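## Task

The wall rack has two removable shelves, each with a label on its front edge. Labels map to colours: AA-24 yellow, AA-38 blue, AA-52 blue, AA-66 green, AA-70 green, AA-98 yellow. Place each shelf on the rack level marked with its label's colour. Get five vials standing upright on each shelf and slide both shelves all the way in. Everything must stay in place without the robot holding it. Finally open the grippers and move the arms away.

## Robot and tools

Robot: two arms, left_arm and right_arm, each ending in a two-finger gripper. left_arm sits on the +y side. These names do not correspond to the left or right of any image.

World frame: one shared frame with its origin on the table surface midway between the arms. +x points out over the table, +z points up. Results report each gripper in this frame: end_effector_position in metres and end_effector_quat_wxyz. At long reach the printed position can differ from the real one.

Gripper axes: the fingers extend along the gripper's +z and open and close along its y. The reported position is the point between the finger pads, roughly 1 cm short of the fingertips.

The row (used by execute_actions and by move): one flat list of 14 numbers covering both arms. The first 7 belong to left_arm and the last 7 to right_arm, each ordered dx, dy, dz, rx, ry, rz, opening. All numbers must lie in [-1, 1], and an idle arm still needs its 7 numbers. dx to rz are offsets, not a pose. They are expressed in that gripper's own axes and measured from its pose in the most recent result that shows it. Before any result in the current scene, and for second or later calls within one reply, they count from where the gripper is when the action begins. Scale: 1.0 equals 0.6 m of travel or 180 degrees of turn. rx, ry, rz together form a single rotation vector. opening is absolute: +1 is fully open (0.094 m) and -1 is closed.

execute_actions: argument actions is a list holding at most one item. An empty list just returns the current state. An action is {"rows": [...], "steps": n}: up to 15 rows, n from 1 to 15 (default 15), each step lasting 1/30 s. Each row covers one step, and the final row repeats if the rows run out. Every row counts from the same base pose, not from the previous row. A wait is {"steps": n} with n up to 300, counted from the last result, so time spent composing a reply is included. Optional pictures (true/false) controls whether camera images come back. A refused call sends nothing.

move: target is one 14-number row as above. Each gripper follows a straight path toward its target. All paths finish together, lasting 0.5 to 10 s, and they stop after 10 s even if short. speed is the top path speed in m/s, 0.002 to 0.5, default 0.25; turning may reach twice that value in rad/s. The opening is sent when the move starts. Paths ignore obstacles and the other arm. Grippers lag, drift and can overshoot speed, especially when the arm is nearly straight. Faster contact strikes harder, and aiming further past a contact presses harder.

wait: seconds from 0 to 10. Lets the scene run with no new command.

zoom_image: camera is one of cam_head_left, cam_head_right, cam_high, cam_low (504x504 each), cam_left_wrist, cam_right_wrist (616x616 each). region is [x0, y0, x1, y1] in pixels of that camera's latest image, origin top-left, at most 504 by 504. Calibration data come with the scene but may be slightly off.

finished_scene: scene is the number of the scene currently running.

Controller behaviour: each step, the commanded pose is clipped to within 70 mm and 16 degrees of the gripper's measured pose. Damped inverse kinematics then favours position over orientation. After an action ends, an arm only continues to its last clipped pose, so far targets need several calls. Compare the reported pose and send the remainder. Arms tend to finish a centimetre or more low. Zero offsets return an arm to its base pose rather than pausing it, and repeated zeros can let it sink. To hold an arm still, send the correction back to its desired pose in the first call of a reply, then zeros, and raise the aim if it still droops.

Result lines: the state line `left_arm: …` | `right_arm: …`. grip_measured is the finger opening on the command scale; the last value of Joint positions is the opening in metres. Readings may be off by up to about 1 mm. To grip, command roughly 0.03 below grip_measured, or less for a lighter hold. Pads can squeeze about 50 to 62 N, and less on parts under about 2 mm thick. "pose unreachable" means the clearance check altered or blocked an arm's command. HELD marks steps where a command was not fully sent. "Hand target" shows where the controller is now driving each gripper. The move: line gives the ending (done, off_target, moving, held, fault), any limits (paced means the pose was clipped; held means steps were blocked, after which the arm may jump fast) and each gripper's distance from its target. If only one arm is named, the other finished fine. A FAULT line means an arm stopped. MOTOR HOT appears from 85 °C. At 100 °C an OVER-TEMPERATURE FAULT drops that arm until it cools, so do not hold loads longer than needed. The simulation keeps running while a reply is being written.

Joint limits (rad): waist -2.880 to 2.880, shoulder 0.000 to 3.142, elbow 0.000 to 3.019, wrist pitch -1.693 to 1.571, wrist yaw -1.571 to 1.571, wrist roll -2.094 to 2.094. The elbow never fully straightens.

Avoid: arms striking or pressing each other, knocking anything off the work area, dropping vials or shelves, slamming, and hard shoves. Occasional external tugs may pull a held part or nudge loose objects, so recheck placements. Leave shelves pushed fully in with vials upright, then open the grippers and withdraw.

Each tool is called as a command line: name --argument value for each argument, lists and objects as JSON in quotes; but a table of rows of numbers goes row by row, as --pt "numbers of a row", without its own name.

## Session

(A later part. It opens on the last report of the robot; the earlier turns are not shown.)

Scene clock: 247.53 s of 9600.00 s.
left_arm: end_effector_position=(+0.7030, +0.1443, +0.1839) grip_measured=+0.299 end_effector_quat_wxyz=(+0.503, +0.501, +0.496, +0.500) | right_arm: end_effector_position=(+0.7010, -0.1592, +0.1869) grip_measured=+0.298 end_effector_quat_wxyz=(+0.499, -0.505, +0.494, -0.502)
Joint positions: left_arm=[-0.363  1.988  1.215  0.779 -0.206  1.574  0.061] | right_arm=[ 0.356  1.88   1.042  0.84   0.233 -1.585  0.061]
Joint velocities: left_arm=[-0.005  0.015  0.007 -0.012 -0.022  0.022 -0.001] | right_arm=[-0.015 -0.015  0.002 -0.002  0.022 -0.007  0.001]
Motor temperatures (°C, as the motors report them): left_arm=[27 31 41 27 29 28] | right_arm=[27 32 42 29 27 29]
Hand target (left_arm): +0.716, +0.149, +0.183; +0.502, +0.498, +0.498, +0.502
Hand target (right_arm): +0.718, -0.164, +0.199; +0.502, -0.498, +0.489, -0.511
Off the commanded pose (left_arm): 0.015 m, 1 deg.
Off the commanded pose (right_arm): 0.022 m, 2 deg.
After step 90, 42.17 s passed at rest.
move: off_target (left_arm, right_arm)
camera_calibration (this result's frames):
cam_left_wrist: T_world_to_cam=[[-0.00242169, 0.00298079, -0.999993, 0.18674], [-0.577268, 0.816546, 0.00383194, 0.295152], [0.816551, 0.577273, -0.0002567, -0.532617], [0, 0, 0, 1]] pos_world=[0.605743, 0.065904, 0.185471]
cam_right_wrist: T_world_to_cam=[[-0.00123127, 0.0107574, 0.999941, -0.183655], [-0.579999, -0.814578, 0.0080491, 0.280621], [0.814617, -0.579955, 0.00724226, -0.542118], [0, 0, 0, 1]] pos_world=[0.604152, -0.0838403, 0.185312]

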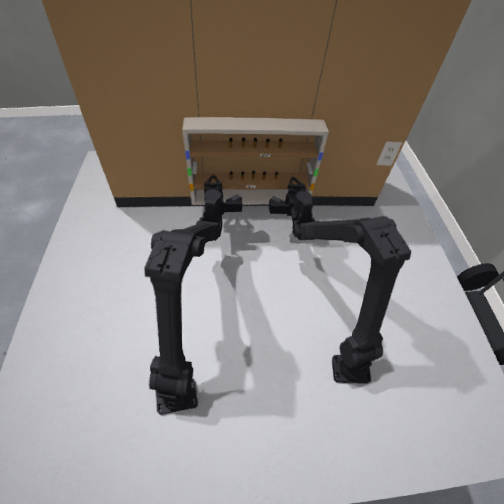

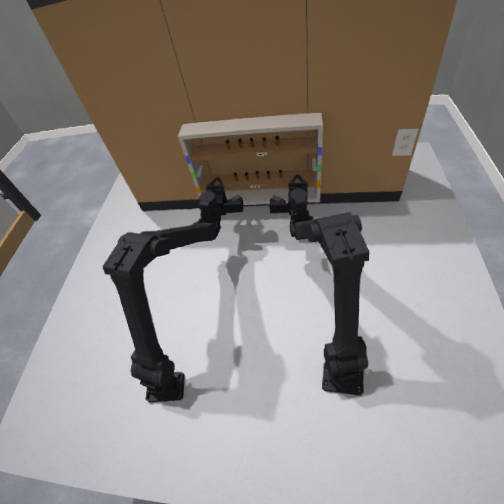

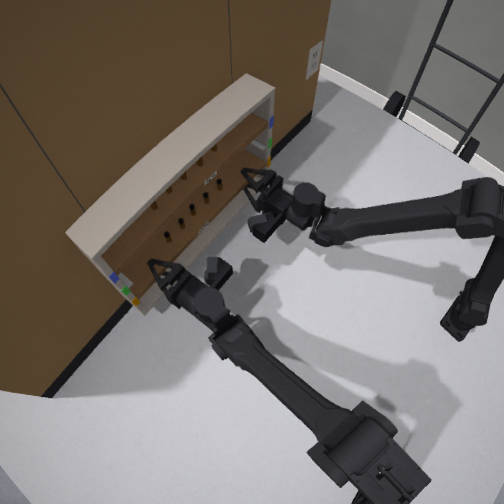

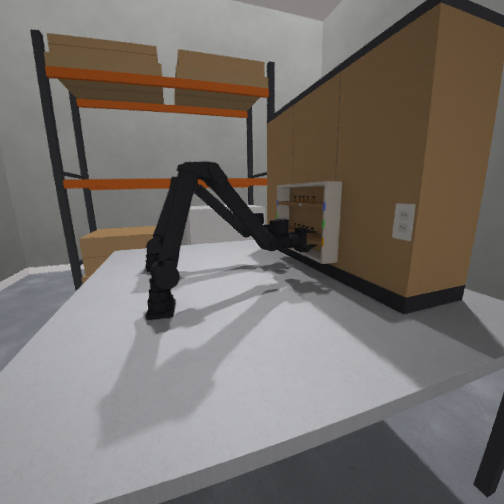

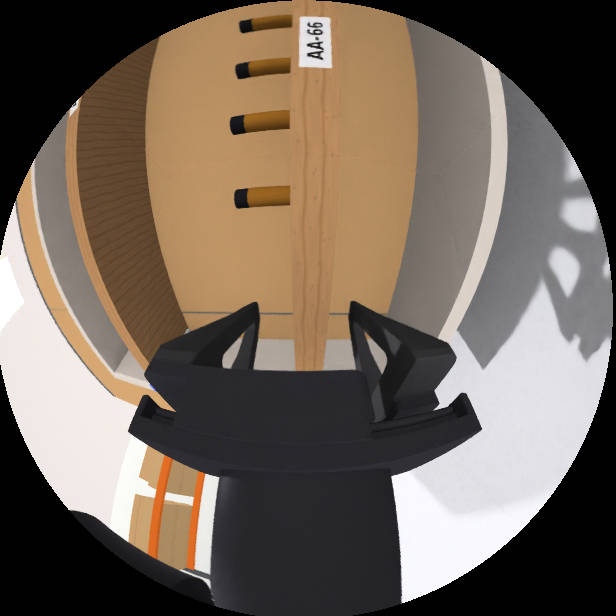

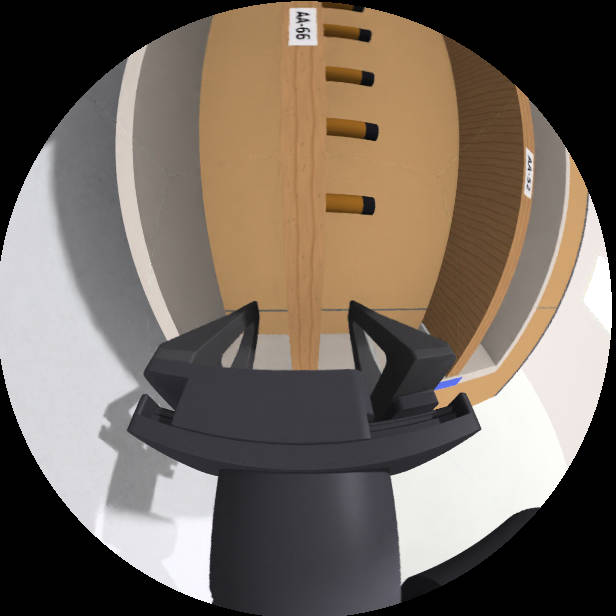

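execute_actions --actions '[{"rows": [[0.008,-0.0023,0.0234,-0.0004,0.0025,-0.0006,0.25,0.0085,-0.02,0.0308,0.0076,0.0025,-0.0013,0.25],[0.008,-0.0029,0.025,-0.0002,0.0025,-0.0006,0.2,0.0085,-0.02,0.0333,0.0076,0.0025,-0.0013,0.2],[0.008,-0.0034,0.0267,0.0,0.0025,-0.0006,0.15,0.0085,-0.02,0.0358,0.0076,0.0025,-0.0013,0.15],[0.0081,-0.004,0.0283,0.0002,0.0025,-0.0006,0.1,0.0086,-0.02,0.0383,0.0076,0.0025,-0.0013,0.1],[0.0081,-0.0046,0.03,0.0004,0.0025,-0.0006,0.05,0.0086,-0.02,0.0408,0.0076,0.0025,-0.0013,0.05],[0.0081,-0.0052,0.0317,0.0005,0.0025,-0.0006,0.0,0.0086,-0.02,0.0433,0.0076,0.0025,-0.0013,0.0],[0.0081,-0.0058,0.0333,0.0007,0.0025,-0.0006,-0.05,0.0086,-0.02,0.0458,0.0076,0.0025,-0.0013,-0.05],[0.0082,-0.0063,0.035,0.0009,0.0025,-0.0006,-0.1,0.0087,-0.02,0.0483,0.0076,0.0025,-0.0013,-0.1],[0.0082,-0.0069,0.0366,0.0011,0.0025,-0.0006,-0.15,0.0087,-0.02,0.0508,0.0076,0.0025,-0.0013,-0.15],[0.0082,-0.0075,0.0383,0.0013,0.0025,-0.0006,-0.2,0.0087,-0.02,0.0533,0.0076,0.0025,-0.0013,-0.2]], "steps": 15}]' --pictures false

execute_actions --actions '[{"steps": 15}]'

Scene clock: 266.80 s of 9600.00 s.
left_arm: end_effector_position=(+0.7114, +0.1430, +0.1803) grip_measured=-0.198 end_effector_quat_wxyz=(+0.502, +0.504, +0.496, +0.498) | right_arm: end_effector_position=(+0.7139, -0.1596, +0.1877) grip_measured=-0.198 end_effector_quat_wxyz=(+0.500, -0.506, +0.493, -0.501)
Joint positions: left_arm=[-0.362  2.008  1.243  0.765 -0.202  1.574  0.038] | right_arm=[ 0.349  1.902  1.082  0.822  0.223 -1.587  0.038]
Joint velocities: left_arm=[ 0.005  0.015  0.012 -0.017  0.022 -0.007 -0.   ] | right_arm=[-0.024  0.024  0.007 -0.007 -0.037 -0.022 -0.001]
Motor temperatures (°C, as the motors report them): left_arm=[27 32 43 27 29 28] | right_arm=[27 33 43 29 27 29]
Hand target (left_arm): +0.725, +0.149, +0.179; +0.501, +0.500, +0.499, +0.500
Hand target (right_arm): +0.731, -0.164, +0.200; +0.502, -0.498, +0.488, -0.511
Off the commanded pose (left_arm): 0.016 m, 1 deg.
Off the commanded pose (right_arm): 0.023 m, 1 deg.
Steps of this call (steps 1 to 90: nothing new was sent; then 15.77 s passed at rest; steps 91 to 105: all 15 steps of this action). Readings (end_effector_position):
91: left_arm (+0.7030, +0.1443, +0.1839) | right_arm (+0.7010, -0.1589, +0.1869)
92: left_arm (+0.7030, +0.1442, +0.1839) | right_arm (+0.7010, -0.1586, +0.1868)
94: left_arm (+0.7034, +0.1440, +0.1836) | right_arm (+0.7015, -0.1587, +0.1867)
98: left_arm (+0.7070, +0.1430, +0.1830) | right_arm (+0.7061, -0.1588, +0.1872)
105: the state above

Scene clock: 267.30 s of 9600.00 s.
left_arm: end_effector_position=(+0.7115, +0.1436, +0.1799) grip_measured=-0.198 end_effector_quat_wxyz=(+0.502, +0.504, +0.497, +0.498) | right_arm: end_effector_position=(+0.7139, -0.1596, +0.1873) grip_measured=-0.198 end_effector_quat_wxyz=(+0.499, -0.507, +0.493, -0.501)
Joint positions: left_arm=[-0.361  2.008  1.243  0.765 -0.202  1.574  0.038] | right_arm=[ 0.349  1.902  1.082  0.822  0.223 -1.587  0.038]
Joint velocities: left_arm=[-0.005  0.005  0.012 -0.007  0.022 -0.081  0.001] | right_arm=[-0.005 -0.024 -0.007 -0.002  0.022 -0.007 -0.   ]
Motor temperatures (°C, as the motors report them): left_arm=[27 32 43 27 29 28] | right_arm=[27 33 43 29 27 29]
Hand target (left_arm): +0.725, +0.150, +0.180; +0.501, +0.500, +0.499, +0.500
Hand target (right_arm): +0.731, -0.164, +0.200; +0.502, -0.498, +0.488, -0.511
Off the commanded pose (left_arm): 0.016 m, 1 deg.
Off the commanded pose (right_arm): 0.023 m, 2 deg.
Steps of this call (steps 1 to 15: nothing new was sent). Readings (end_effector_position):
1: left_arm (+0.7114, +0.1433, +0.1799) | right_arm (+0.7139, -0.1596, +0.1874)
2: left_arm (+0.7114, +0.1433, +0.1799) | right_arm (+0.7139, -0.1596, +0.1873)
4: left_arm (+0.7114, +0.1433, +0.1799) | right_arm (+0.7139, -0.1596, +0.1873)
8: left_arm (+0.7115, +0.1436, +0.1799) | right_arm (+0.7139, -0.1596, +0.1873)
15: the state above
camera_calibration (this result's frames):
cam_left_wrist: T_world_to_cam=[[-0.00912452, 0.00445357, -0.999948, 0.187319], [-0.575979, 0.817416, 0.00889641, 0.298728], [0.817414, 0.57603, -0.00489336, -0.538759], [0, 0, 0, 1]] pos_world=[0.614159, 0.0653217, 0.182016]
cam_right_wrist: T_world_to_cam=[[-0.000536913, 0.0120966, 0.999927, -0.184359], [-0.577817, -0.816111, 0.00956266, 0.285723], [0.816166, -0.577769, 0.00742782, -0.553704], [0, 0, 0, 1]] pos_world=[0.616912, -0.0845016, 0.185726]

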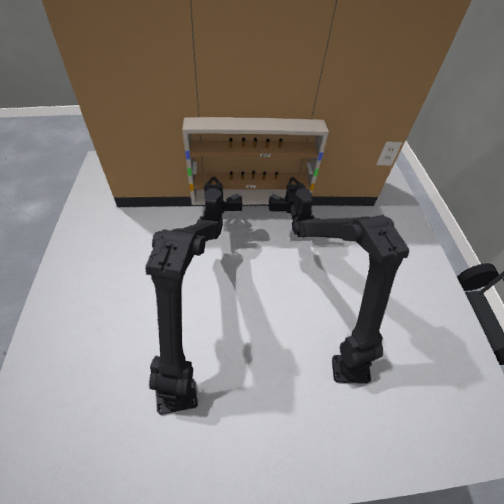

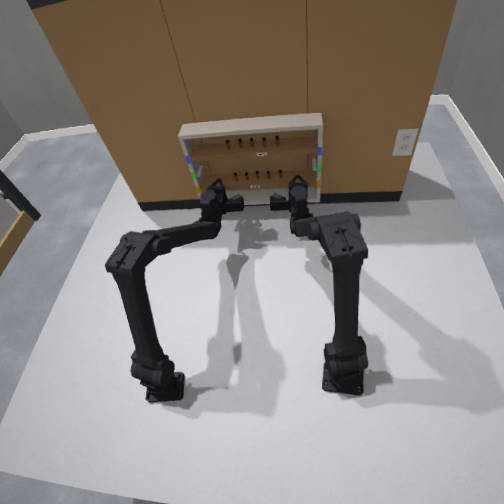

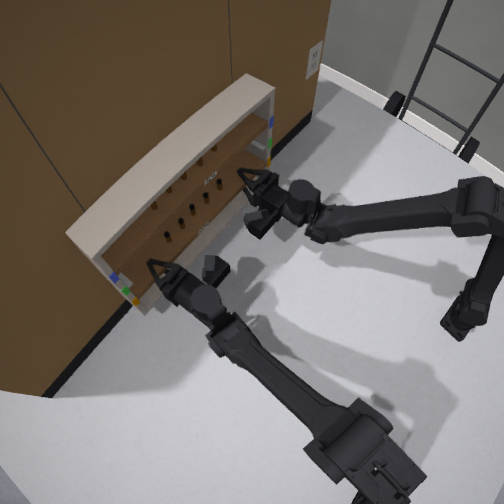

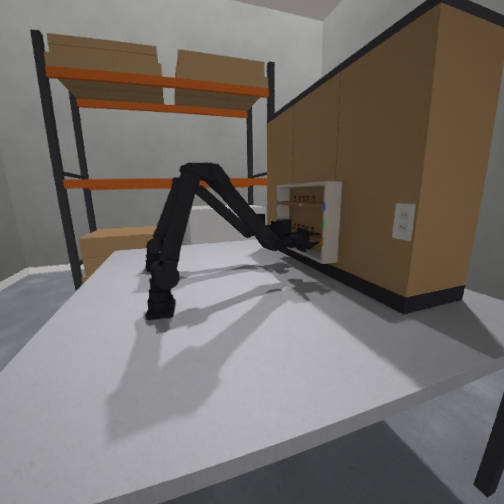

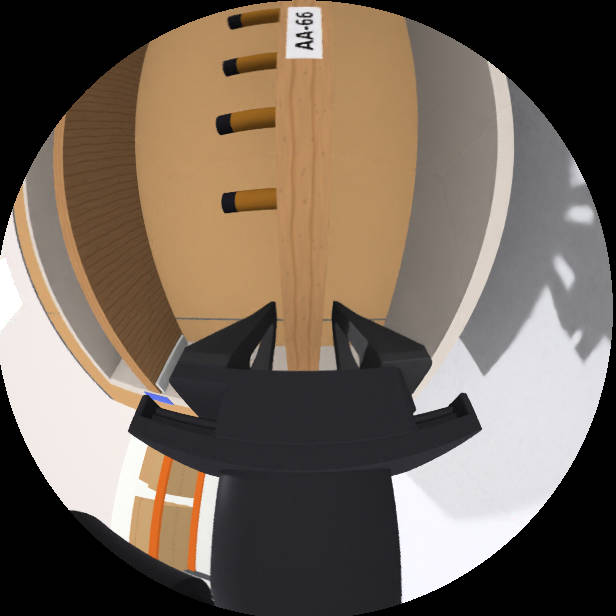

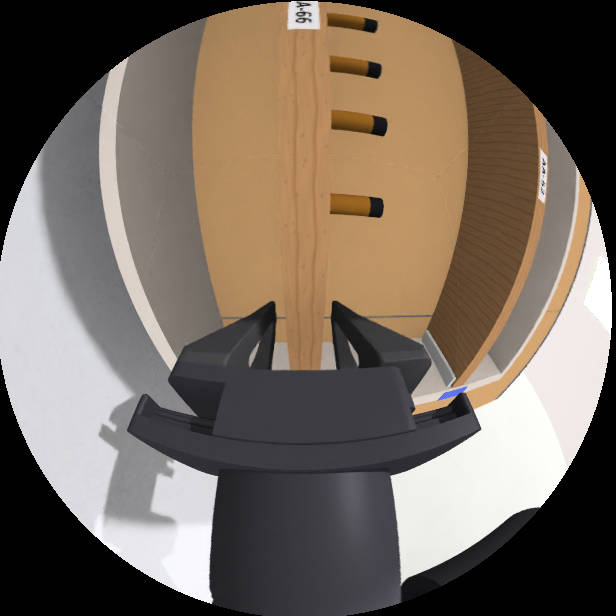

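execute_actions --actions '[{"rows": [[0.0075,-0.0007,0.0208,-0.001,0.0035,-0.001,-0.27,0.0063,-0.0195,0.0285,0.008,0.0035,-0.0007,-0.27],[0.0075,-0.0007,0.0208,-0.001,0.0035,-0.001,-0.34,0.0063,-0.0195,0.0285,0.008,0.0035,-0.0007,-0.34],[0.0075,-0.0007,0.0208,-0.001,0.0035,-0.001,-0.40,0.0063,-0.0195,0.0285,0.008,0.0035,-0.0007,-0.40],[0.0075,-0.0007,0.0208,-0.001,0.0035,-0.001,-0.45,0.0063,-0.0195,0.0285,0.008,0.0035,-0.0007,-0.45],[0.0075,-0.0007,0.0208,-0.001,0.0035,-0.001,-0.49,0.0063,-0.0195,0.0285,0.008,0.0035,-0.0007,-0.49],[0.0075,-0.0007,0.0208,-0.001,0.0035,-0.001,-0.52,0.0063,-0.0195,0.0285,0.008,0.0035,-0.0007,-0.52],[0.0075,-0.0007,0.0208,-0.001,0.0035,-0.001,-0.54,0.0063,-0.0195,0.0285,0.008,0.0035,-0.0007,-0.54],[0.0075,-0.0007,0.0208,-0.001,0.0035,-0.001,-0.555,0.0063,-0.0195,0.0285,0.008,0.0035,-0.0007,-0.555],[0.0075,-0.0007,0.0208,-0.001,0.0035,-0.001,-0.57,0.0063,-0.0195,0.0285,0.008,0.0035,-0.0007,-0.57],[0.0075,-0.0007,0.0208,-0.001,0.0035,-0.001,-0.585,0.0063,-0.0195,0.0285,0.008,0.0035,-0.0007,-0.585],[0.0075,-0.0007,0.0208,-0.001,0.0035,-0.001,-0.6,0.0063,-0.0195,0.0285,0.008,0.0035,-0.0007,-0.6],[0.0075,-0.0007,0.0208,-0.001,0.0035,-0.001,-0.615,0.0063,-0.0195,0.0285,0.008,0.0035,-0.0007,-0.615],[0.0075,-0.0007,0.0208,-0.001,0.0035,-0.001,-0.63,0.0063,-0.0195,0.0285,0.008,0.0035,-0.0007,-0.63],[0.0075,-0.0007,0.0208,-0.001,0.0035,-0.001,-0.645,0.0063,-0.0195,0.0285,0.008,0.0035,-0.0007,-0.645],[0.0075,-0.0007,0.0208,-0.001,0.0035,-0.001,-0.66,0.0063,-0.0195,0.0285,0.008,0.0035,-0.0007,-0.66]], "steps": 15}]' --pictures false

execute_actions --actions '[{"steps": 12}]'

Scene clock: 281.60 s of 9600.00 s.
left_arm: end_effector_position=(+0.7116, +0.1436, +0.1801) grip_measured=-0.624 end_effector_quat_wxyz=(+0.502, +0.503, +0.497, +0.498) | right_arm: end_effector_position=(+0.7141, -0.1596, +0.1875) grip_measured=-0.623 end_effector_quat_wxyz=(+0.499, -0.507, +0.492, -0.502)
Joint positions: left_arm=[-0.361  2.008  1.243  0.765 -0.202  1.574  0.018] | right_arm=[ 0.349  1.902  1.082  0.822  0.223 -1.588  0.018]
Joint velocities: left_arm=[-0.024 -0.015  0.002  0.007  0.007  0.007 -0.   ] | right_arm=[ 0.005  0.005  0.002  0.002 -0.022 -0.037  0.002]
Motor temperatures (°C, as the motors report them): left_arm=[27 32 43 27 29 28] | right_arm=[27 33 44 29 27 29]
Hand target (left_arm): +0.723, +0.148, +0.179; +0.500, +0.499, +0.499, +0.501
Hand target (right_arm): +0.730, -0.164, +0.199; +0.502, -0.498, +0.489, -0.511
Off the commanded pose (left_arm): 0.013 m, 1 deg.
Off the commanded pose (right_arm): 0.021 m, 2 deg.
Steps of this call (steps 1 to 90: nothing new was sent; then 10.80 s passed at rest; steps 91 to 105: all 15 steps of this action). Readings (end_effector_position):
91: left_arm (+0.7115, +0.1436, +0.1799) | right_arm (+0.7139, -0.1596, +0.1873)
92: left_arm (+0.7115, +0.1437, +0.1799) | right_arm (+0.7139, -0.1596, +0.1873)
94: left_arm (+0.7115, +0.1437, +0.1799) | right_arm (+0.7139, -0.1596, +0.1873)
98: left_arm (+0.7115, +0.1437, +0.1799) | right_arm (+0.7139, -0.1596, +0.1873)
105: the state above

Scene clock: 282.00 s of 9600.00 s.
left_arm: end_effector_position=(+0.7116, +0.1436, +0.1801) grip_measured=-0.624 end_effector_quat_wxyz=(+0.502, +0.503, +0.497, +0.498) | right_arm: end_effector_position=(+0.7141, -0.1596, +0.1875) grip_measured=-0.623 end_effector_quat_wxyz=(+0.499, -0.507, +0.492, -0.502)
Joint positions: left_arm=[-0.361  2.008  1.243  0.765 -0.202  1.574  0.018] | right_arm=[ 0.349  1.902  1.082  0.822  0.223 -1.588  0.018]
Joint velocities: left_arm=[-0.005 -0.005 -0.007 -0.017  0.081 -0.022 -0.001] | right_arm=[ 0.015 -0.005 -0.002  0.017  0.037 -0.051 -0.001]
Motor temperatures (°C, as the motors report them): left_arm=[27 33 43 27 29 28] | right_arm=[27 33 44 29 27 29]
Hand target (left_arm): +0.723, +0.148, +0.179; +0.500, +0.499, +0.499, +0.501
Hand target (right_arm): +0.730, -0.164, +0.199; +0.502, -0.498, +0.489, -0.511
Off the commanded pose (left_arm): 0.013 m, 1 deg.
Off the commanded pose (right_arm): 0.021 m, 2 deg.
Steps of this call (steps 1 to 12: nothing new was sent). Readings (end_effector_position):
1: left_arm (+0.7116, +0.1436, +0.1801) | right_arm (+0.7141, -0.1596, +0.1875)
2: left_arm (+0.7116, +0.1436, +0.1801) | right_arm (+0.7141, -0.1596, +0.1875)
4: left_arm (+0.7116, +0.1436, +0.1801) | right_arm (+0.7141, -0.1596, +0.1875)
8: left_arm (+0.7116, +0.1436, +0.1801) | right_arm (+0.7141, -0.1596, +0.1875)
12: the state above
camera_calibration (this result's frames):
cam_left_wrist: T_world_to_cam=[[-0.00875327, 0.00436997, -0.999952, 0.187266], [-0.576294, 0.817197, 0.00861599, 0.299054], [0.817196, 0.576342, -0.00463476, -0.538801], [0, 0, 0, 1]] pos_world=[0.614288, 0.0653291, 0.182183]
cam_right_wrist: T_world_to_cam=[[-0.000921698, 0.0131521, 0.999913, -0.184105], [-0.577822, -0.816099, 0.0102018, 0.285687], [0.816162, -0.577762, 0.00835179, -0.553945], [0, 0, 0, 1]] pos_world=[0.617016, -0.0844783, 0.185801]

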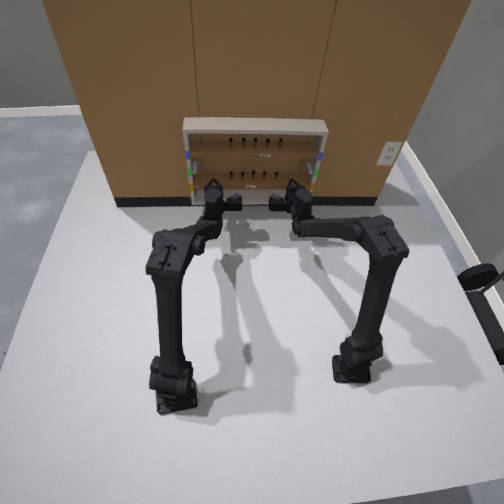

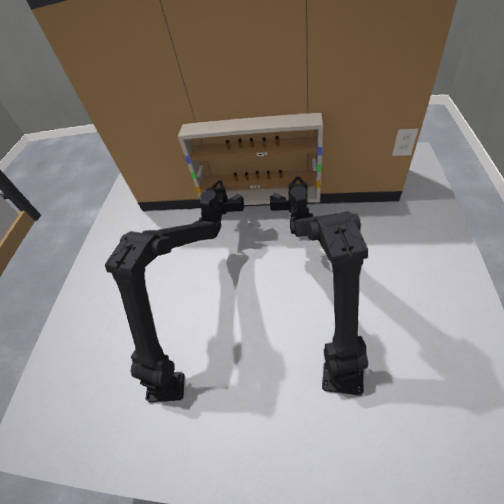

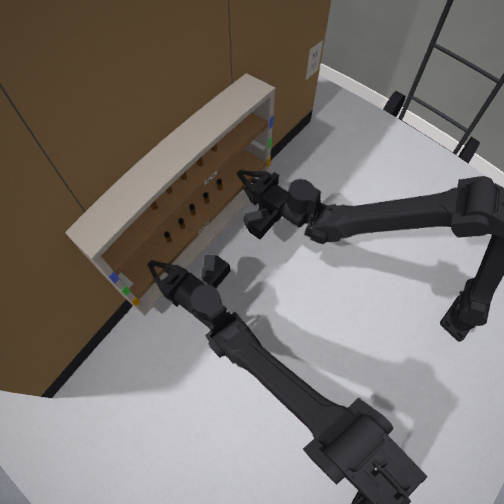

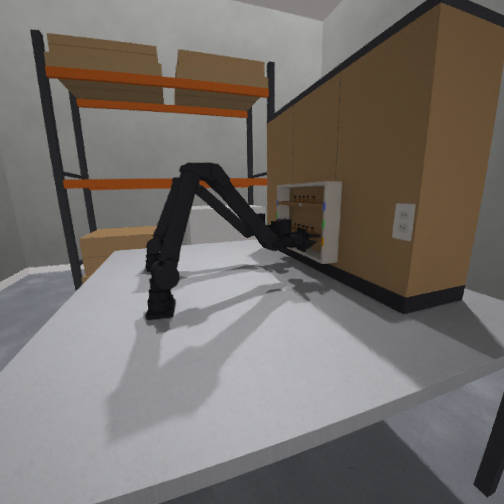

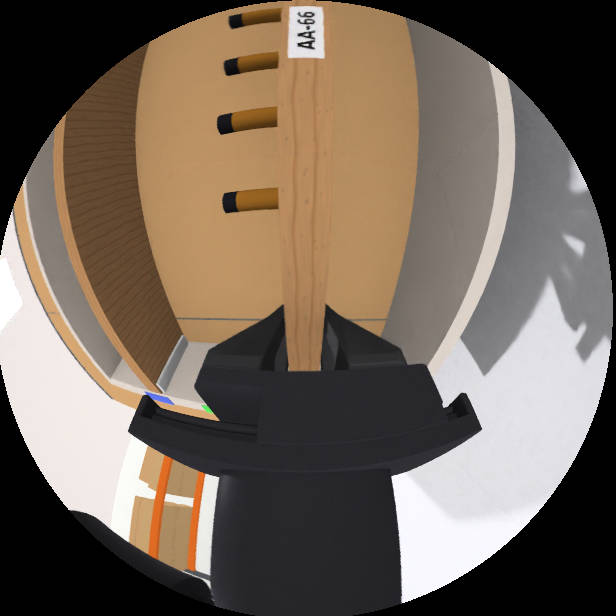

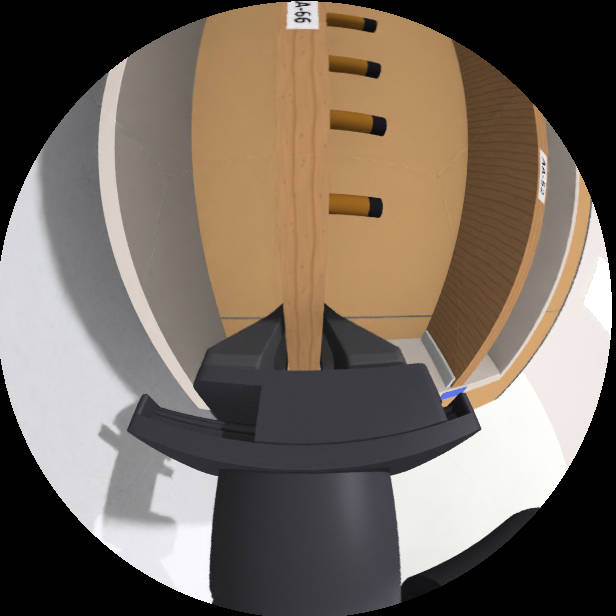

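execute_actions --actions '[{"rows": [[-0.003,0.0178,0.0138,-0.01,0,-0.0022,-0.66,-0.0043,-0.0277,0.0201,0.0136,0,0.0033,-0.66],[-0.0028,0.03,0.013,-0.0131,0,-0.0028,-0.66,-0.004,-0.039,0.0191,0.0167,0,0.004,-0.66],[-0.0026,0.0422,0.0122,-0.0162,0,-0.0035,-0.66,-0.0035,-0.0503,0.0182,0.0198,0,0.0047,-0.66],[-0.0025,0.0494,0.0117,-0.018,0,-0.0039,-0.66,-0.0033,-0.057,0.0177,0.0217,0,0.0052,-0.66],[-0.0025,0.0543,0.0114,-0.0193,0,-0.0042,-0.66,-0.0032,-0.0617,0.0173,0.0229,0,0.0055,-0.66],[-0.0024,0.0567,0.0112,-0.0199,0,-0.0043,-0.66,-0.0031,-0.064,0.0171,0.0235,0,0.0056,-0.66],[-0.0024,0.0591,0.0111,-0.0205,0,-0.0044,-0.66,-0.003,-0.0662,0.0169,0.0241,0,0.0058,-0.66],[-0.0023,0.0615,0.0109,-0.0212,0,-0.0046,-0.66,-0.0029,-0.0684,0.0167,0.0248,0,0.0059,-0.66],[-0.0023,0.064,0.0107,-0.0218,0,-0.0047,-0.66,-0.0028,-0.0706,0.0165,0.0254,0,0.0061,-0.66],[-0.0023,0.0664,0.0106,-0.0224,0,-0.0048,-0.66,-0.0028,-0.0728,0.0164,0.026,0,0.0062,-0.66],[-0.0022,0.0688,0.0104,-0.023,0,-0.005,-0.66,-0.0027,-0.0751,0.0162,0.0266,0,0.0064,-0.66],[-0.0022,0.0712,0.0102,-0.0236,0,-0.0051,-0.66,-0.0026,-0.0774,0.016,0.0272,0,0.0065,-0.66],[-0.0022,0.0737,0.0101,-0.0243,0,-0.0052,-0.66,-0.0025,-0.0797,0.0157,0.0279,0,0.0067,-0.66]], "steps": 15}]' --pictures false

execute_actions --actions '[{"steps": 10}]'

Scene clock: 334.73 s of 9600.00 s.
left_arm: end_effector_position=(+0.7115, +0.1437, +0.1812) grip_measured=-0.624 end_effector_quat_wxyz=(+0.502, +0.503, +0.496, +0.499) | right_arm: end_effector_position=(+0.7140, -0.1596, +0.1878) grip_measured=-0.623 end_effector_quat_wxyz=(+0.499, -0.507, +0.492, -0.502)
Joint positions: left_arm=[-0.361  2.006  1.243  0.765 -0.202  1.575  0.018] | right_arm=[ 0.349  1.902  1.082  0.822  0.223 -1.588  0.018]
Joint velocities: left_arm=[-0.005 -0.015  0.007  0.007 -0.037  0.051 -0.   ] | right_arm=[-0.015  0.005  0.002 -0.017  0.037  0.051 -0.   ]
Motor temperatures (°C, as the motors report them): left_arm=[27 34 44 27 29 28] | right_arm=[27 35 45 29 27 29]
Hand target (left_arm): +0.716, +0.143, +0.224; +0.524, +0.480, +0.481, +0.513
Hand target (right_arm): +0.721, -0.159, +0.235; +0.526, -0.479, +0.475, -0.518
Off the commanded pose (left_arm): 0.044 m, 4 deg.
Off the commanded pose (right_arm): 0.049 m, 5 deg.
Steps of this call (steps 1 to 90: nothing new was sent; then 49.23 s passed at rest; steps 91 to 105: all 15 steps of this action). Readings (end_effector_position):
91: left_arm (+0.7116, +0.1436, +0.1801) | right_arm (+0.7141, -0.1596, +0.1875)
92: left_arm (+0.7116, +0.1436, +0.1801) | right_arm (+0.7141, -0.1596, +0.1875)
94: left_arm (+0.7116, +0.1437, +0.1804) | right_arm (+0.7141, -0.1596, +0.1875)
98: left_arm (+0.7116, +0.1437, +0.1807) | right_arm (+0.7141, -0.1596, +0.1875)
105: the state above

Scene clock: 335.07 s of 9600.00 s.
left_arm: end_effector_position=(+0.7115, +0.1437, +0.1812) grip_measured=-0.624 end_effector_quat_wxyz=(+0.502, +0.503, +0.496, +0.499) | right_arm: end_effector_position=(+0.7140, -0.1596, +0.1878) grip_measured=-0.623 end_effector_quat_wxyz=(+0.499, -0.507, +0.492, -0.502)
Joint positions: left_arm=[-0.361  2.006  1.243  0.765 -0.202  1.575  0.018] | right_arm=[ 0.349  1.902  1.082  0.822  0.223 -1.588  0.018]
Joint velocities: left_arm=[-0.015 -0.005  0.002 -0.007 -0.022 -0.007 -0.001] | right_arm=[-0.015 -0.005  0.002 -0.012 -0.022  0.007  0.   ]
Motor temperatures (°C, as the motors report them): left_arm=[27 34 44 27 29 28] | right_arm=[27 35 45 29 27 29]
Hand target (left_arm): +0.716, +0.143, +0.224; +0.524, +0.480, +0.481, +0.513
Hand target (right_arm): +0.721, -0.159, +0.235; +0.526, -0.479, +0.475, -0.518
Off the commanded pose (left_arm): 0.044 m, 4 deg.
Off the commanded pose (right_arm): 0.049 m, 5 deg.
Steps of this call (steps 1 to 10: nothing new was sent). Readings (end_effector_position):
1: left_arm (+0.7115, +0.1437, +0.1812) | right_arm (+0.7140, -0.1596, +0.1878)
2: left_arm (+0.7115, +0.1437, +0.1812) | right_arm (+0.7140, -0.1596, +0.1878)
4: left_arm (+0.7115, +0.1437, +0.1812) | right_arm (+0.7140, -0.1596, +0.1878)
8: left_arm (+0.7115, +0.1437, +0.1812) | right_arm (+0.7140, -0.1596, +0.1878)
10: the state above
camera_calibration (this result's frames):
cam_left_wrist: T_world_to_cam=[[-0.00725414, 0.00481175, -0.999962, 0.187266], [-0.576307, 0.817193, 0.00811305, 0.299089], [0.817201, 0.576344, -0.00315499, -0.539016], [0, 0, 0, 1]] pos_world=[0.61421, 0.0653442, 0.183132]
cam_right_wrist: T_world_to_cam=[[-0.00129267, 0.0130634, 0.999914, -0.184117], [-0.577826, -0.8161, 0.00991494, 0.285724], [0.816159, -0.577763, 0.00860331, -0.553978], [0, 0, 0, 1]] pos_world=[0.616995, -0.0844833, 0.186034]

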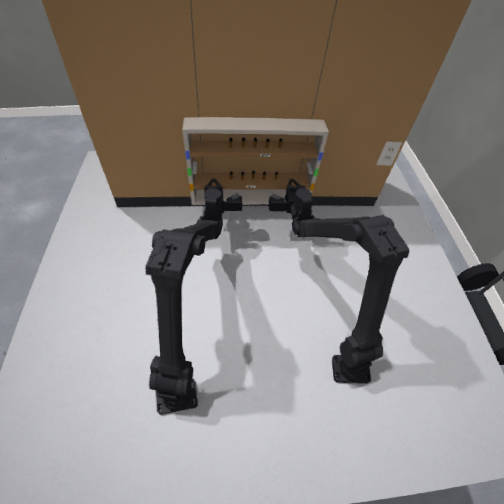

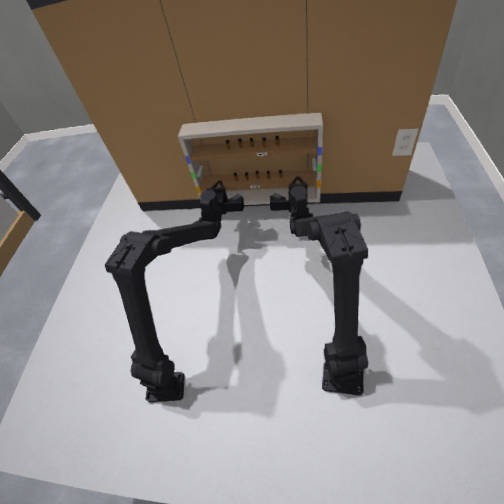

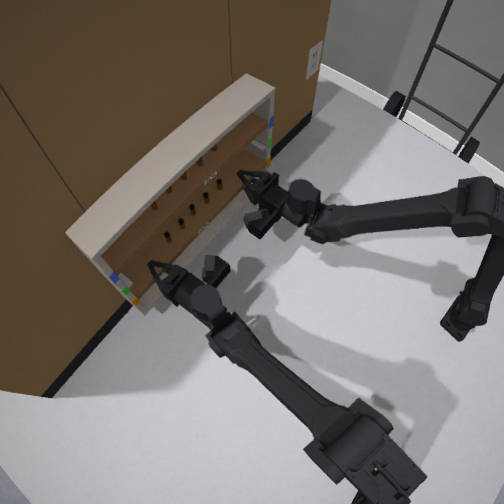

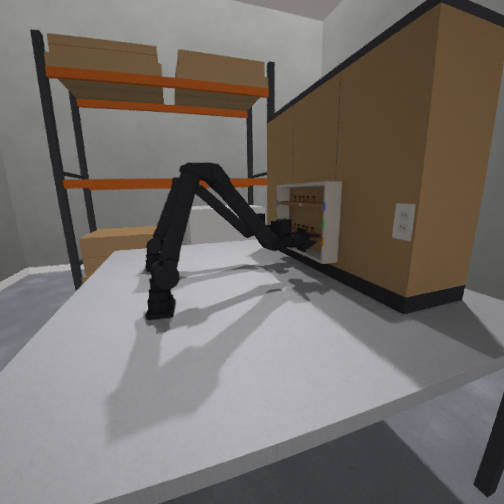

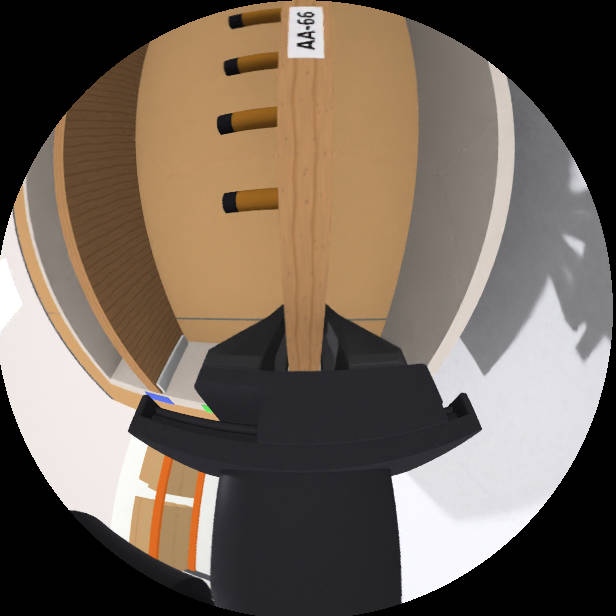

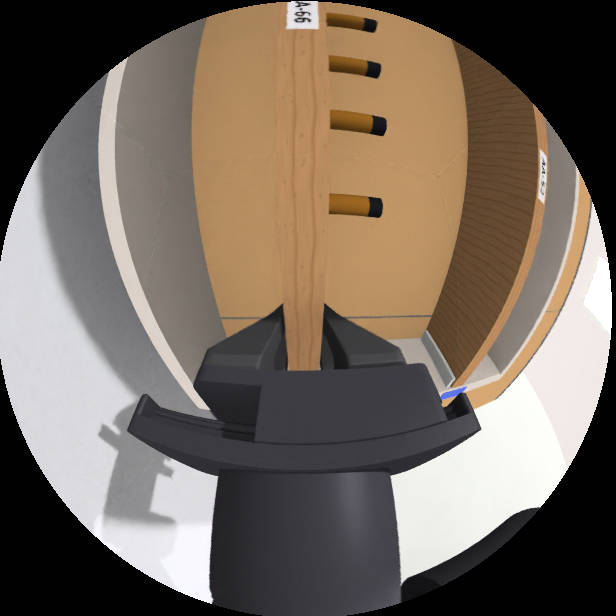

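execute_actions --actions '[{"rows": [[-0.0018,0.069,0.0084,-0.0227,0,-0.0049,-0.66,-0.0019,-0.0758,0.013,0.0263,0,0.0063,-0.66],[-0.0018,0.0708,0.0083,-0.0232,0,-0.005,-0.66,-0.0018,-0.0777,0.0128,0.0268,0,0.0064,-0.66],[-0.0017,0.0726,0.0082,-0.0236,0,-0.0051,-0.66,-0.0018,-0.0795,0.0127,0.0273,0,0.0065,-0.66],[-0.0017,0.0744,0.008,-0.0241,0,-0.0052,-0.66,-0.0017,-0.0814,0.0125,0.0278,0,0.0067,-0.66],[-0.0017,0.0763,0.0079,-0.0246,0,-0.0053,-0.66,-0.0016,-0.0832,0.0124,0.0283,0,0.0068,-0.66],[-0.0017,0.0781,0.0078,-0.025,0,-0.0054,-0.66,-0.0016,-0.0851,0.0122,0.0288,0,0.0069,-0.66],[-0.0016,0.0799,0.0077,-0.0255,0,-0.0055,-0.66,-0.0015,-0.0869,0.0121,0.0293,0,0.007,-0.66],[-0.0016,0.0817,0.0076,-0.026,0,-0.0056,-0.66,-0.0015,-0.0888,0.0119,0.0299,0,0.0071,-0.66],[-0.0016,0.0835,0.0074,-0.0264,0,-0.0057,-0.66,-0.0014,-0.0907,0.0118,0.0304,0,0.0073,-0.66],[-0.0015,0.0853,0.0073,-0.0269,0,-0.0058,-0.66,-0.0013,-0.0925,0.0116,0.0309,0,0.0074,-0.66],[-0.0015,0.0871,0.0072,-0.0273,0,-0.0059,-0.66,-0.0013,-0.0944,0.0115,0.0314,0,0.0075,-0.66],[-0.0015,0.089,0.0071,-0.0278,0,-0.006,-0.66,-0.0012,-0.0962,0.0113,0.0319,0,0.0076,-0.66],[-0.0015,0.0908,0.0069,-0.0283,0,-0.0061,-0.66,-0.0011,-0.0981,0.0112,0.0324,0,0.0078,-0.66],[-0.0014,0.0926,0.0068,-0.0287,0,-0.0062,-0.66,-0.0011,-0.0999,0.011,0.0329,0,0.0079,-0.66],[-0.0014,0.0944,0.0067,-0.0292,0,-0.0063,-0.66,-0.001,-0.1018,0.0109,0.0334,0,0.008,-0.66]], "steps": 15}]' --pictures false

execute_actions --actions '[{"steps": 10}]' --pictures false

Scene clock: 351.97 s of 9600.00 s.
left_arm: end_effector_position=(+0.7114, +0.1437, +0.1832) grip_measured=-0.624 end_effector_quat_wxyz=(+0.502, +0.503, +0.495, +0.500) | right_arm: end_effector_position=(+0.7139, -0.1596, +0.1888) grip_measured=-0.623 end_effector_quat_wxyz=(+0.500, -0.506, +0.492, -0.502)
Joint positions: left_arm=[-0.361  2.004  1.243  0.765 -0.202  1.577  0.018] | right_arm=[ 0.349  1.9    1.082  0.822  0.223 -1.588  0.018]
Joint velocities: left_arm=[ 0.005 -0.015  0.007 -0.002  0.007  0.022 -0.001] | right_arm=[-0.005 -0.005  0.022  0.007 -0.066  0.037  0.001]
Motor temperatures (°C, as the motors report them): left_arm=[27 36 44 27 29 28] | right_arm=[27 36 45 29 27 29]
Hand target (left_arm): +0.714, +0.144, +0.237; +0.529, +0.475, +0.478, +0.517
Hand target (right_arm): +0.718, -0.160, +0.248; +0.531, -0.473, +0.472, -0.521
Off the commanded pose (left_arm): 0.055 m, 5 deg.
Off the commanded pose (right_arm): 0.060 m, 6 deg.
Steps of this call (steps 1 to 90: nothing new was sent; then 13.40 s passed at rest; steps 91 to 105: all 15 steps of this action). Readings (end_effector_position):
91: left_arm (+0.7115, +0.1437, +0.1812) | right_arm (+0.7140, -0.1596, +0.1878)
92: left_arm (+0.7115, +0.1437, +0.1812) | right_arm (+0.7140, -0.1596, +0.1878)
94: left_arm (+0.7115, +0.1437, +0.1815) | right_arm (+0.7140, -0.1596, +0.1880)
98: left_arm (+0.7115, +0.1437, +0.1818) | right_arm (+0.7140, -0.1596, +0.1883)
105: the state above

Scene clock: 352.30 s of 9600.00 s.
left_arm: end_effector_position=(+0.7113, +0.1437, +0.1846) grip_measured=-0.624 end_effector_quat_wxyz=(+0.502, +0.503, +0.494, +0.501) | right_arm: end_effector_position=(+0.7139, -0.1596, +0.1891) grip_measured=-0.623 end_effector_quat_wxyz=(+0.501, -0.506, +0.492, -0.501)
Joint positions: left_arm=[-0.361  2.002  1.243  0.765 -0.202  1.58   0.018] | right_arm=[ 0.349  1.9    1.082  0.822  0.222 -1.586  0.018]
Joint velocities: left_arm=[ 0.005 -0.005 -0.002  0.002 -0.022 -0.007 -0.   ] | right_arm=[ 0.005 -0.005 -0.007 -0.002 -0.051  0.022  0.   ]
Motor temperatures (°C, as the motors report them): left_arm=[27 36 44 27 29 28] | right_arm=[27 36 45 29 27 29]
Hand target (left_arm): +0.714, +0.144, +0.237; +0.529, +0.475, +0.478, +0.517
Hand target (right_arm): +0.718, -0.160, +0.248; +0.531, -0.473, +0.472, -0.521
Off the commanded pose (left_arm): 0.053 m, 5 deg.
Off the commanded pose (right_arm): 0.060 m, 6 deg.
Steps of this call (steps 1 to 10: nothing new was sent). Readings (end_effector_position):
1: left_arm (+0.7113, +0.1437, +0.1838) | right_arm (+0.7139, -0.1596, +0.1888)
2: left_arm (+0.7113, +0.1437, +0.1840) | right_arm (+0.7139, -0.1596, +0.1888)
4: left_arm (+0.7113, +0.1437, +0.1846) | right_arm (+0.7139, -0.1596, +0.1891)
8: left_arm (+0.7113, +0.1437, +0.1846) | right_arm (+0.7139, -0.1596, +0.1891)
10: the state above

execute_actions --actions '[{"rows": [[-0.0017,0.0888,0.005,-0.0277,0,-0.0075,-0.66,-0.0013,-0.1003,0.0088,0.0326,0,0.0068,-0.66],[-0.0021,0.0889,0.0029,-0.0275,0,-0.0075,-0.66,-0.0017,-0.1009,0.0067,0.0324,0,0.0068,-0.66],[-0.0024,0.089,0.0009,-0.0273,0,-0.0075,-0.66,-0.002,-0.1016,0.0045,0.0322,0,0.0067,-0.66],[-0.0028,0.0891,-0.0011,-0.0271,0,-0.0075,-0.66,-0.0024,-0.1022,0.0023,0.032,0,0.0067,-0.66],[-0.0031,0.0891,-0.0031,-0.0269,0,-0.0074,-0.66,-0.0027,-0.1029,0.0001,0.0318,0,0.0067,-0.66],[-0.0034,0.0892,-0.0052,-0.0267,0,-0.0074,-0.66,-0.003,-0.1036,-0.002,0.0316,0,0.0066,-0.66],[-0.0038,0.0893,-0.0072,-0.0265,0,-0.0074,-0.66,-0.0034,-0.1042,-0.0042,0.0314,0,0.0066,-0.66],[-0.0041,0.0894,-0.0092,-0.0263,0,-0.0074,-0.66,-0.0037,-0.1049,-0.0064,0.0311,0,0.0066,-0.66],[-0.0045,0.0895,-0.0112,-0.0261,0,-0.0073,-0.66,-0.0041,-0.1055,-0.0085,0.0309,0,0.0065,-0.66],[-0.0048,0.0896,-0.0133,-0.0259,0,-0.0073,-0.66,-0.0044,-0.1062,-0.0107,0.0307,0,0.0065,-0.66],[-0.0051,0.0897,-0.0153,-0.0257,0,-0.0073,-0.66,-0.0047,-0.1069,-0.0129,0.0305,0,0.0064,-0.66],[-0.0055,0.0897,-0.0173,-0.0255,0,-0.0073,-0.66,-0.0051,-0.1075,-0.0151,0.0303,0,0.0064,-0.66],[-0.0058,0.0898,-0.0193,-0.0253,0,-0.0072,-0.66,-0.0054,-0.1082,-0.0172,0.0301,0,0.0064,-0.66],[-0.0062,0.0899,-0.0214,-0.0251,0,-0.0072,-0.66,-0.0058,-0.1088,-0.0194,0.0299,0,0.0063,-0.66],[-0.0065,0.09,-0.0234,-0.0249,0,-0.0072,-0.66,-0.0061,-0.1095,-0.0216,0.0297,0,0.0063,-0.66]], "steps": 15}]' --pictures false

execute_actions --actions '[{"steps": 12}]'

Scene clock: 378.33 s of 9600.00 s.
left_arm: end_effector_position=(+0.7024, +0.1452, +0.1995) grip_measured=-0.624 end_effector_quat_wxyz=(+0.504, +0.498, +0.492, +0.505) | right_arm: end_effector_position=(+0.7070, -0.1586, +0.2052) grip_measured=-0.623 end_effector_quat_wxyz=(+0.507, -0.500, +0.488, -0.505)
Joint positions: left_arm=[-0.363  1.964  1.218  0.765 -0.21   1.582  0.018] | right_arm=[ 0.353  1.865  1.067  0.822  0.225 -1.586  0.018]
Joint velocities: left_arm=[-0.015 -0.112 -0.1   -0.007 -0.051  0.022 -0.   ] | right_arm=[ 0.024 -0.132 -0.1    0.012  0.037 -0.007 -0.001]
Motor temperatures (°C, as the motors report them): left_arm=[27 38 44 27 29 28] | right_arm=[27 38 44 29 27 29]
Hand target (left_arm): +0.697, +0.140, +0.237; +0.526, +0.477, +0.480, +0.515
Hand target (right_arm): +0.701, -0.157, +0.253; +0.528, -0.476, +0.474, -0.519
Off the commanded pose (left_arm): 0.040 m, 4 deg.
Off the commanded pose (right_arm): 0.050 m, 4 deg.
Steps of this call (steps 1 to 90: nothing new was sent; then 22.53 s passed at rest; steps 91 to 105: all 15 steps of this action). Readings (end_effector_position):
91: left_arm (+0.7113, +0.1437, +0.1846) | right_arm (+0.7139, -0.1596, +0.1891)
92: left_arm (+0.7113, +0.1437, +0.1849) | right_arm (+0.7139, -0.1596, +0.1893)
94: left_arm (+0.7112, +0.1438, +0.1857) | right_arm (+0.7138, -0.1596, +0.1904)
98: left_arm (+0.7094, +0.1441, +0.1899) | right_arm (+0.7134, -0.1597, +0.1954)
105: the state above

Scene clock: 378.73 s of 9600.00 s.
left_arm: end_effector_position=(+0.6998, +0.1450, +0.2021) grip_measured=-0.624 end_effector_quat_wxyz=(+0.504, +0.498, +0.492, +0.506) | right_arm: end_effector_position=(+0.7043, -0.1586, +0.2078) grip_measured=-0.623 end_effector_quat_wxyz=(+0.507, -0.500, +0.488, -0.505)
Joint positions: left_arm=[-0.364  1.955  1.211  0.765 -0.211  1.582  0.018] | right_arm=[ 0.354  1.856  1.059  0.822  0.226 -1.587  0.018]
Joint velocities: left_arm=[-0.005 -0.015 -0.012  0.002 -0.037 -0.022 -0.   ] | right_arm=[-0.005 -0.015 -0.012 -0.017 -0.007 -0.022 -0.002]
Motor temperatures (°C, as the motors report them): left_arm=[27 38 44 27 29 28] | right_arm=[27 38 44 29 27 29]
Hand target (left_arm): +0.697, +0.140, +0.238; +0.527, +0.477, +0.480, +0.515
Hand target (right_arm): +0.701, -0.157, +0.253; +0.528, -0.476, +0.474, -0.519
Off the commanded pose (left_arm): 0.037 m, 4 deg.
Off the commanded pose (right_arm): 0.047 m, 4 deg.
Steps of this call (steps 1 to 12: nothing new was sent). Readings (end_effector_position):
1: left_arm (+0.7012, +0.1449, +0.2002) | right_arm (+0.7057, -0.1587, +0.2061)
2: left_arm (+0.7004, +0.1449, +0.2010) | right_arm (+0.7049, -0.1587, +0.2068)
4: left_arm (+0.6998, +0.1450, +0.2021) | right_arm (+0.7043, -0.1586, +0.2078)
8: left_arm (+0.6998, +0.1450, +0.2021) | right_arm (+0.7043, -0.1586, +0.2078)
12: the state above
camera_calibration (this result's frames):
cam_left_wrist: T_world_to_cam=[[0.0113858, 0.00793309, -0.999904, 0.194577], [-0.58049, 0.814267, -0.000149703, 0.296105], [0.814187, 0.580436, 0.0138762, -0.532075], [0, 0, 0, 1]] pos_world=[0.60288, 0.0661834, 0.201985]
cam_right_wrist: T_world_to_cam=[[-0.0239035, 0.00637555, 0.999694, -0.189283], [-0.575959, -0.817434, -0.00855845, 0.283003], [0.817129, -0.575987, 0.0232116, -0.549039], [0, 0, 0, 1]] pos_world=[0.607109, -0.0836967, 0.204391]

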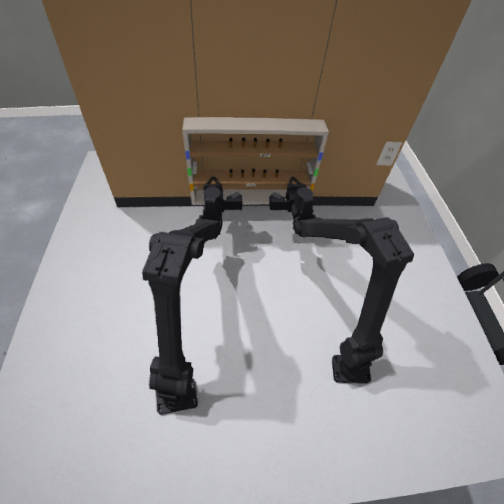

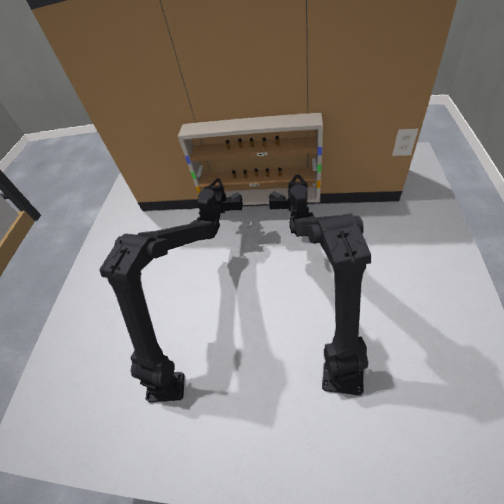

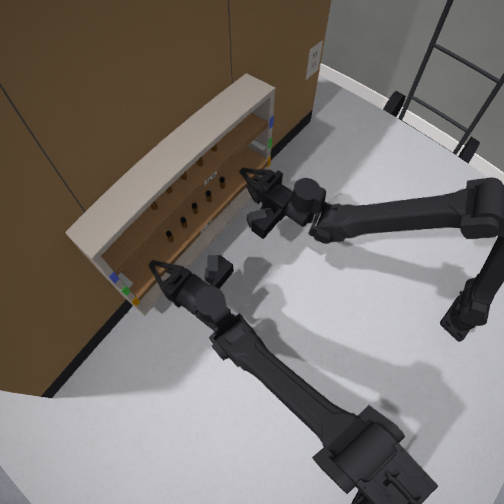

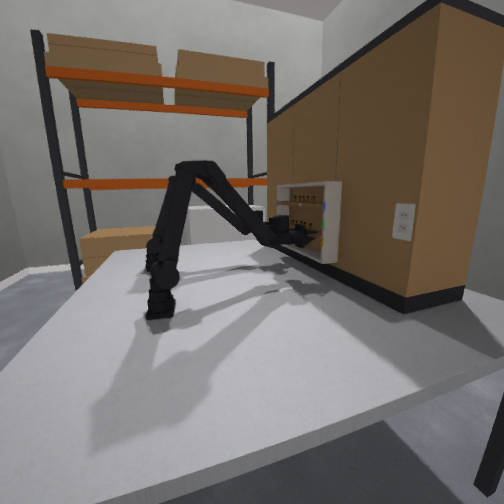

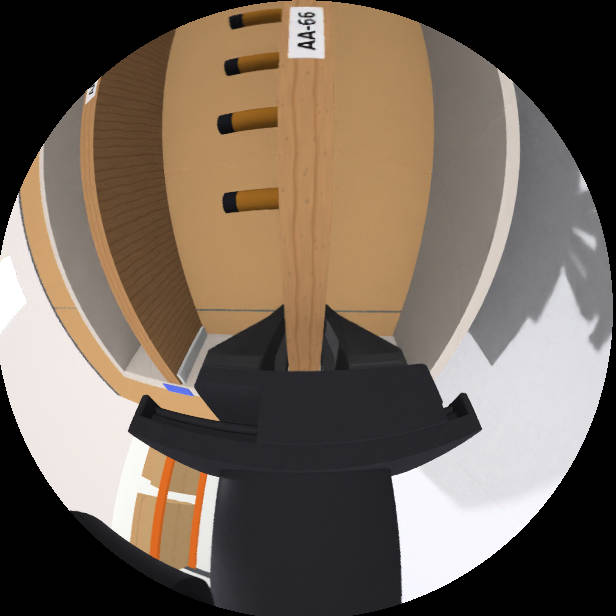

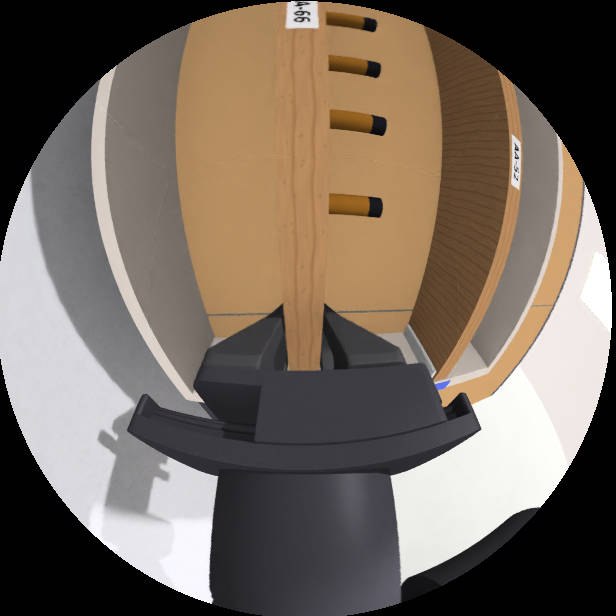

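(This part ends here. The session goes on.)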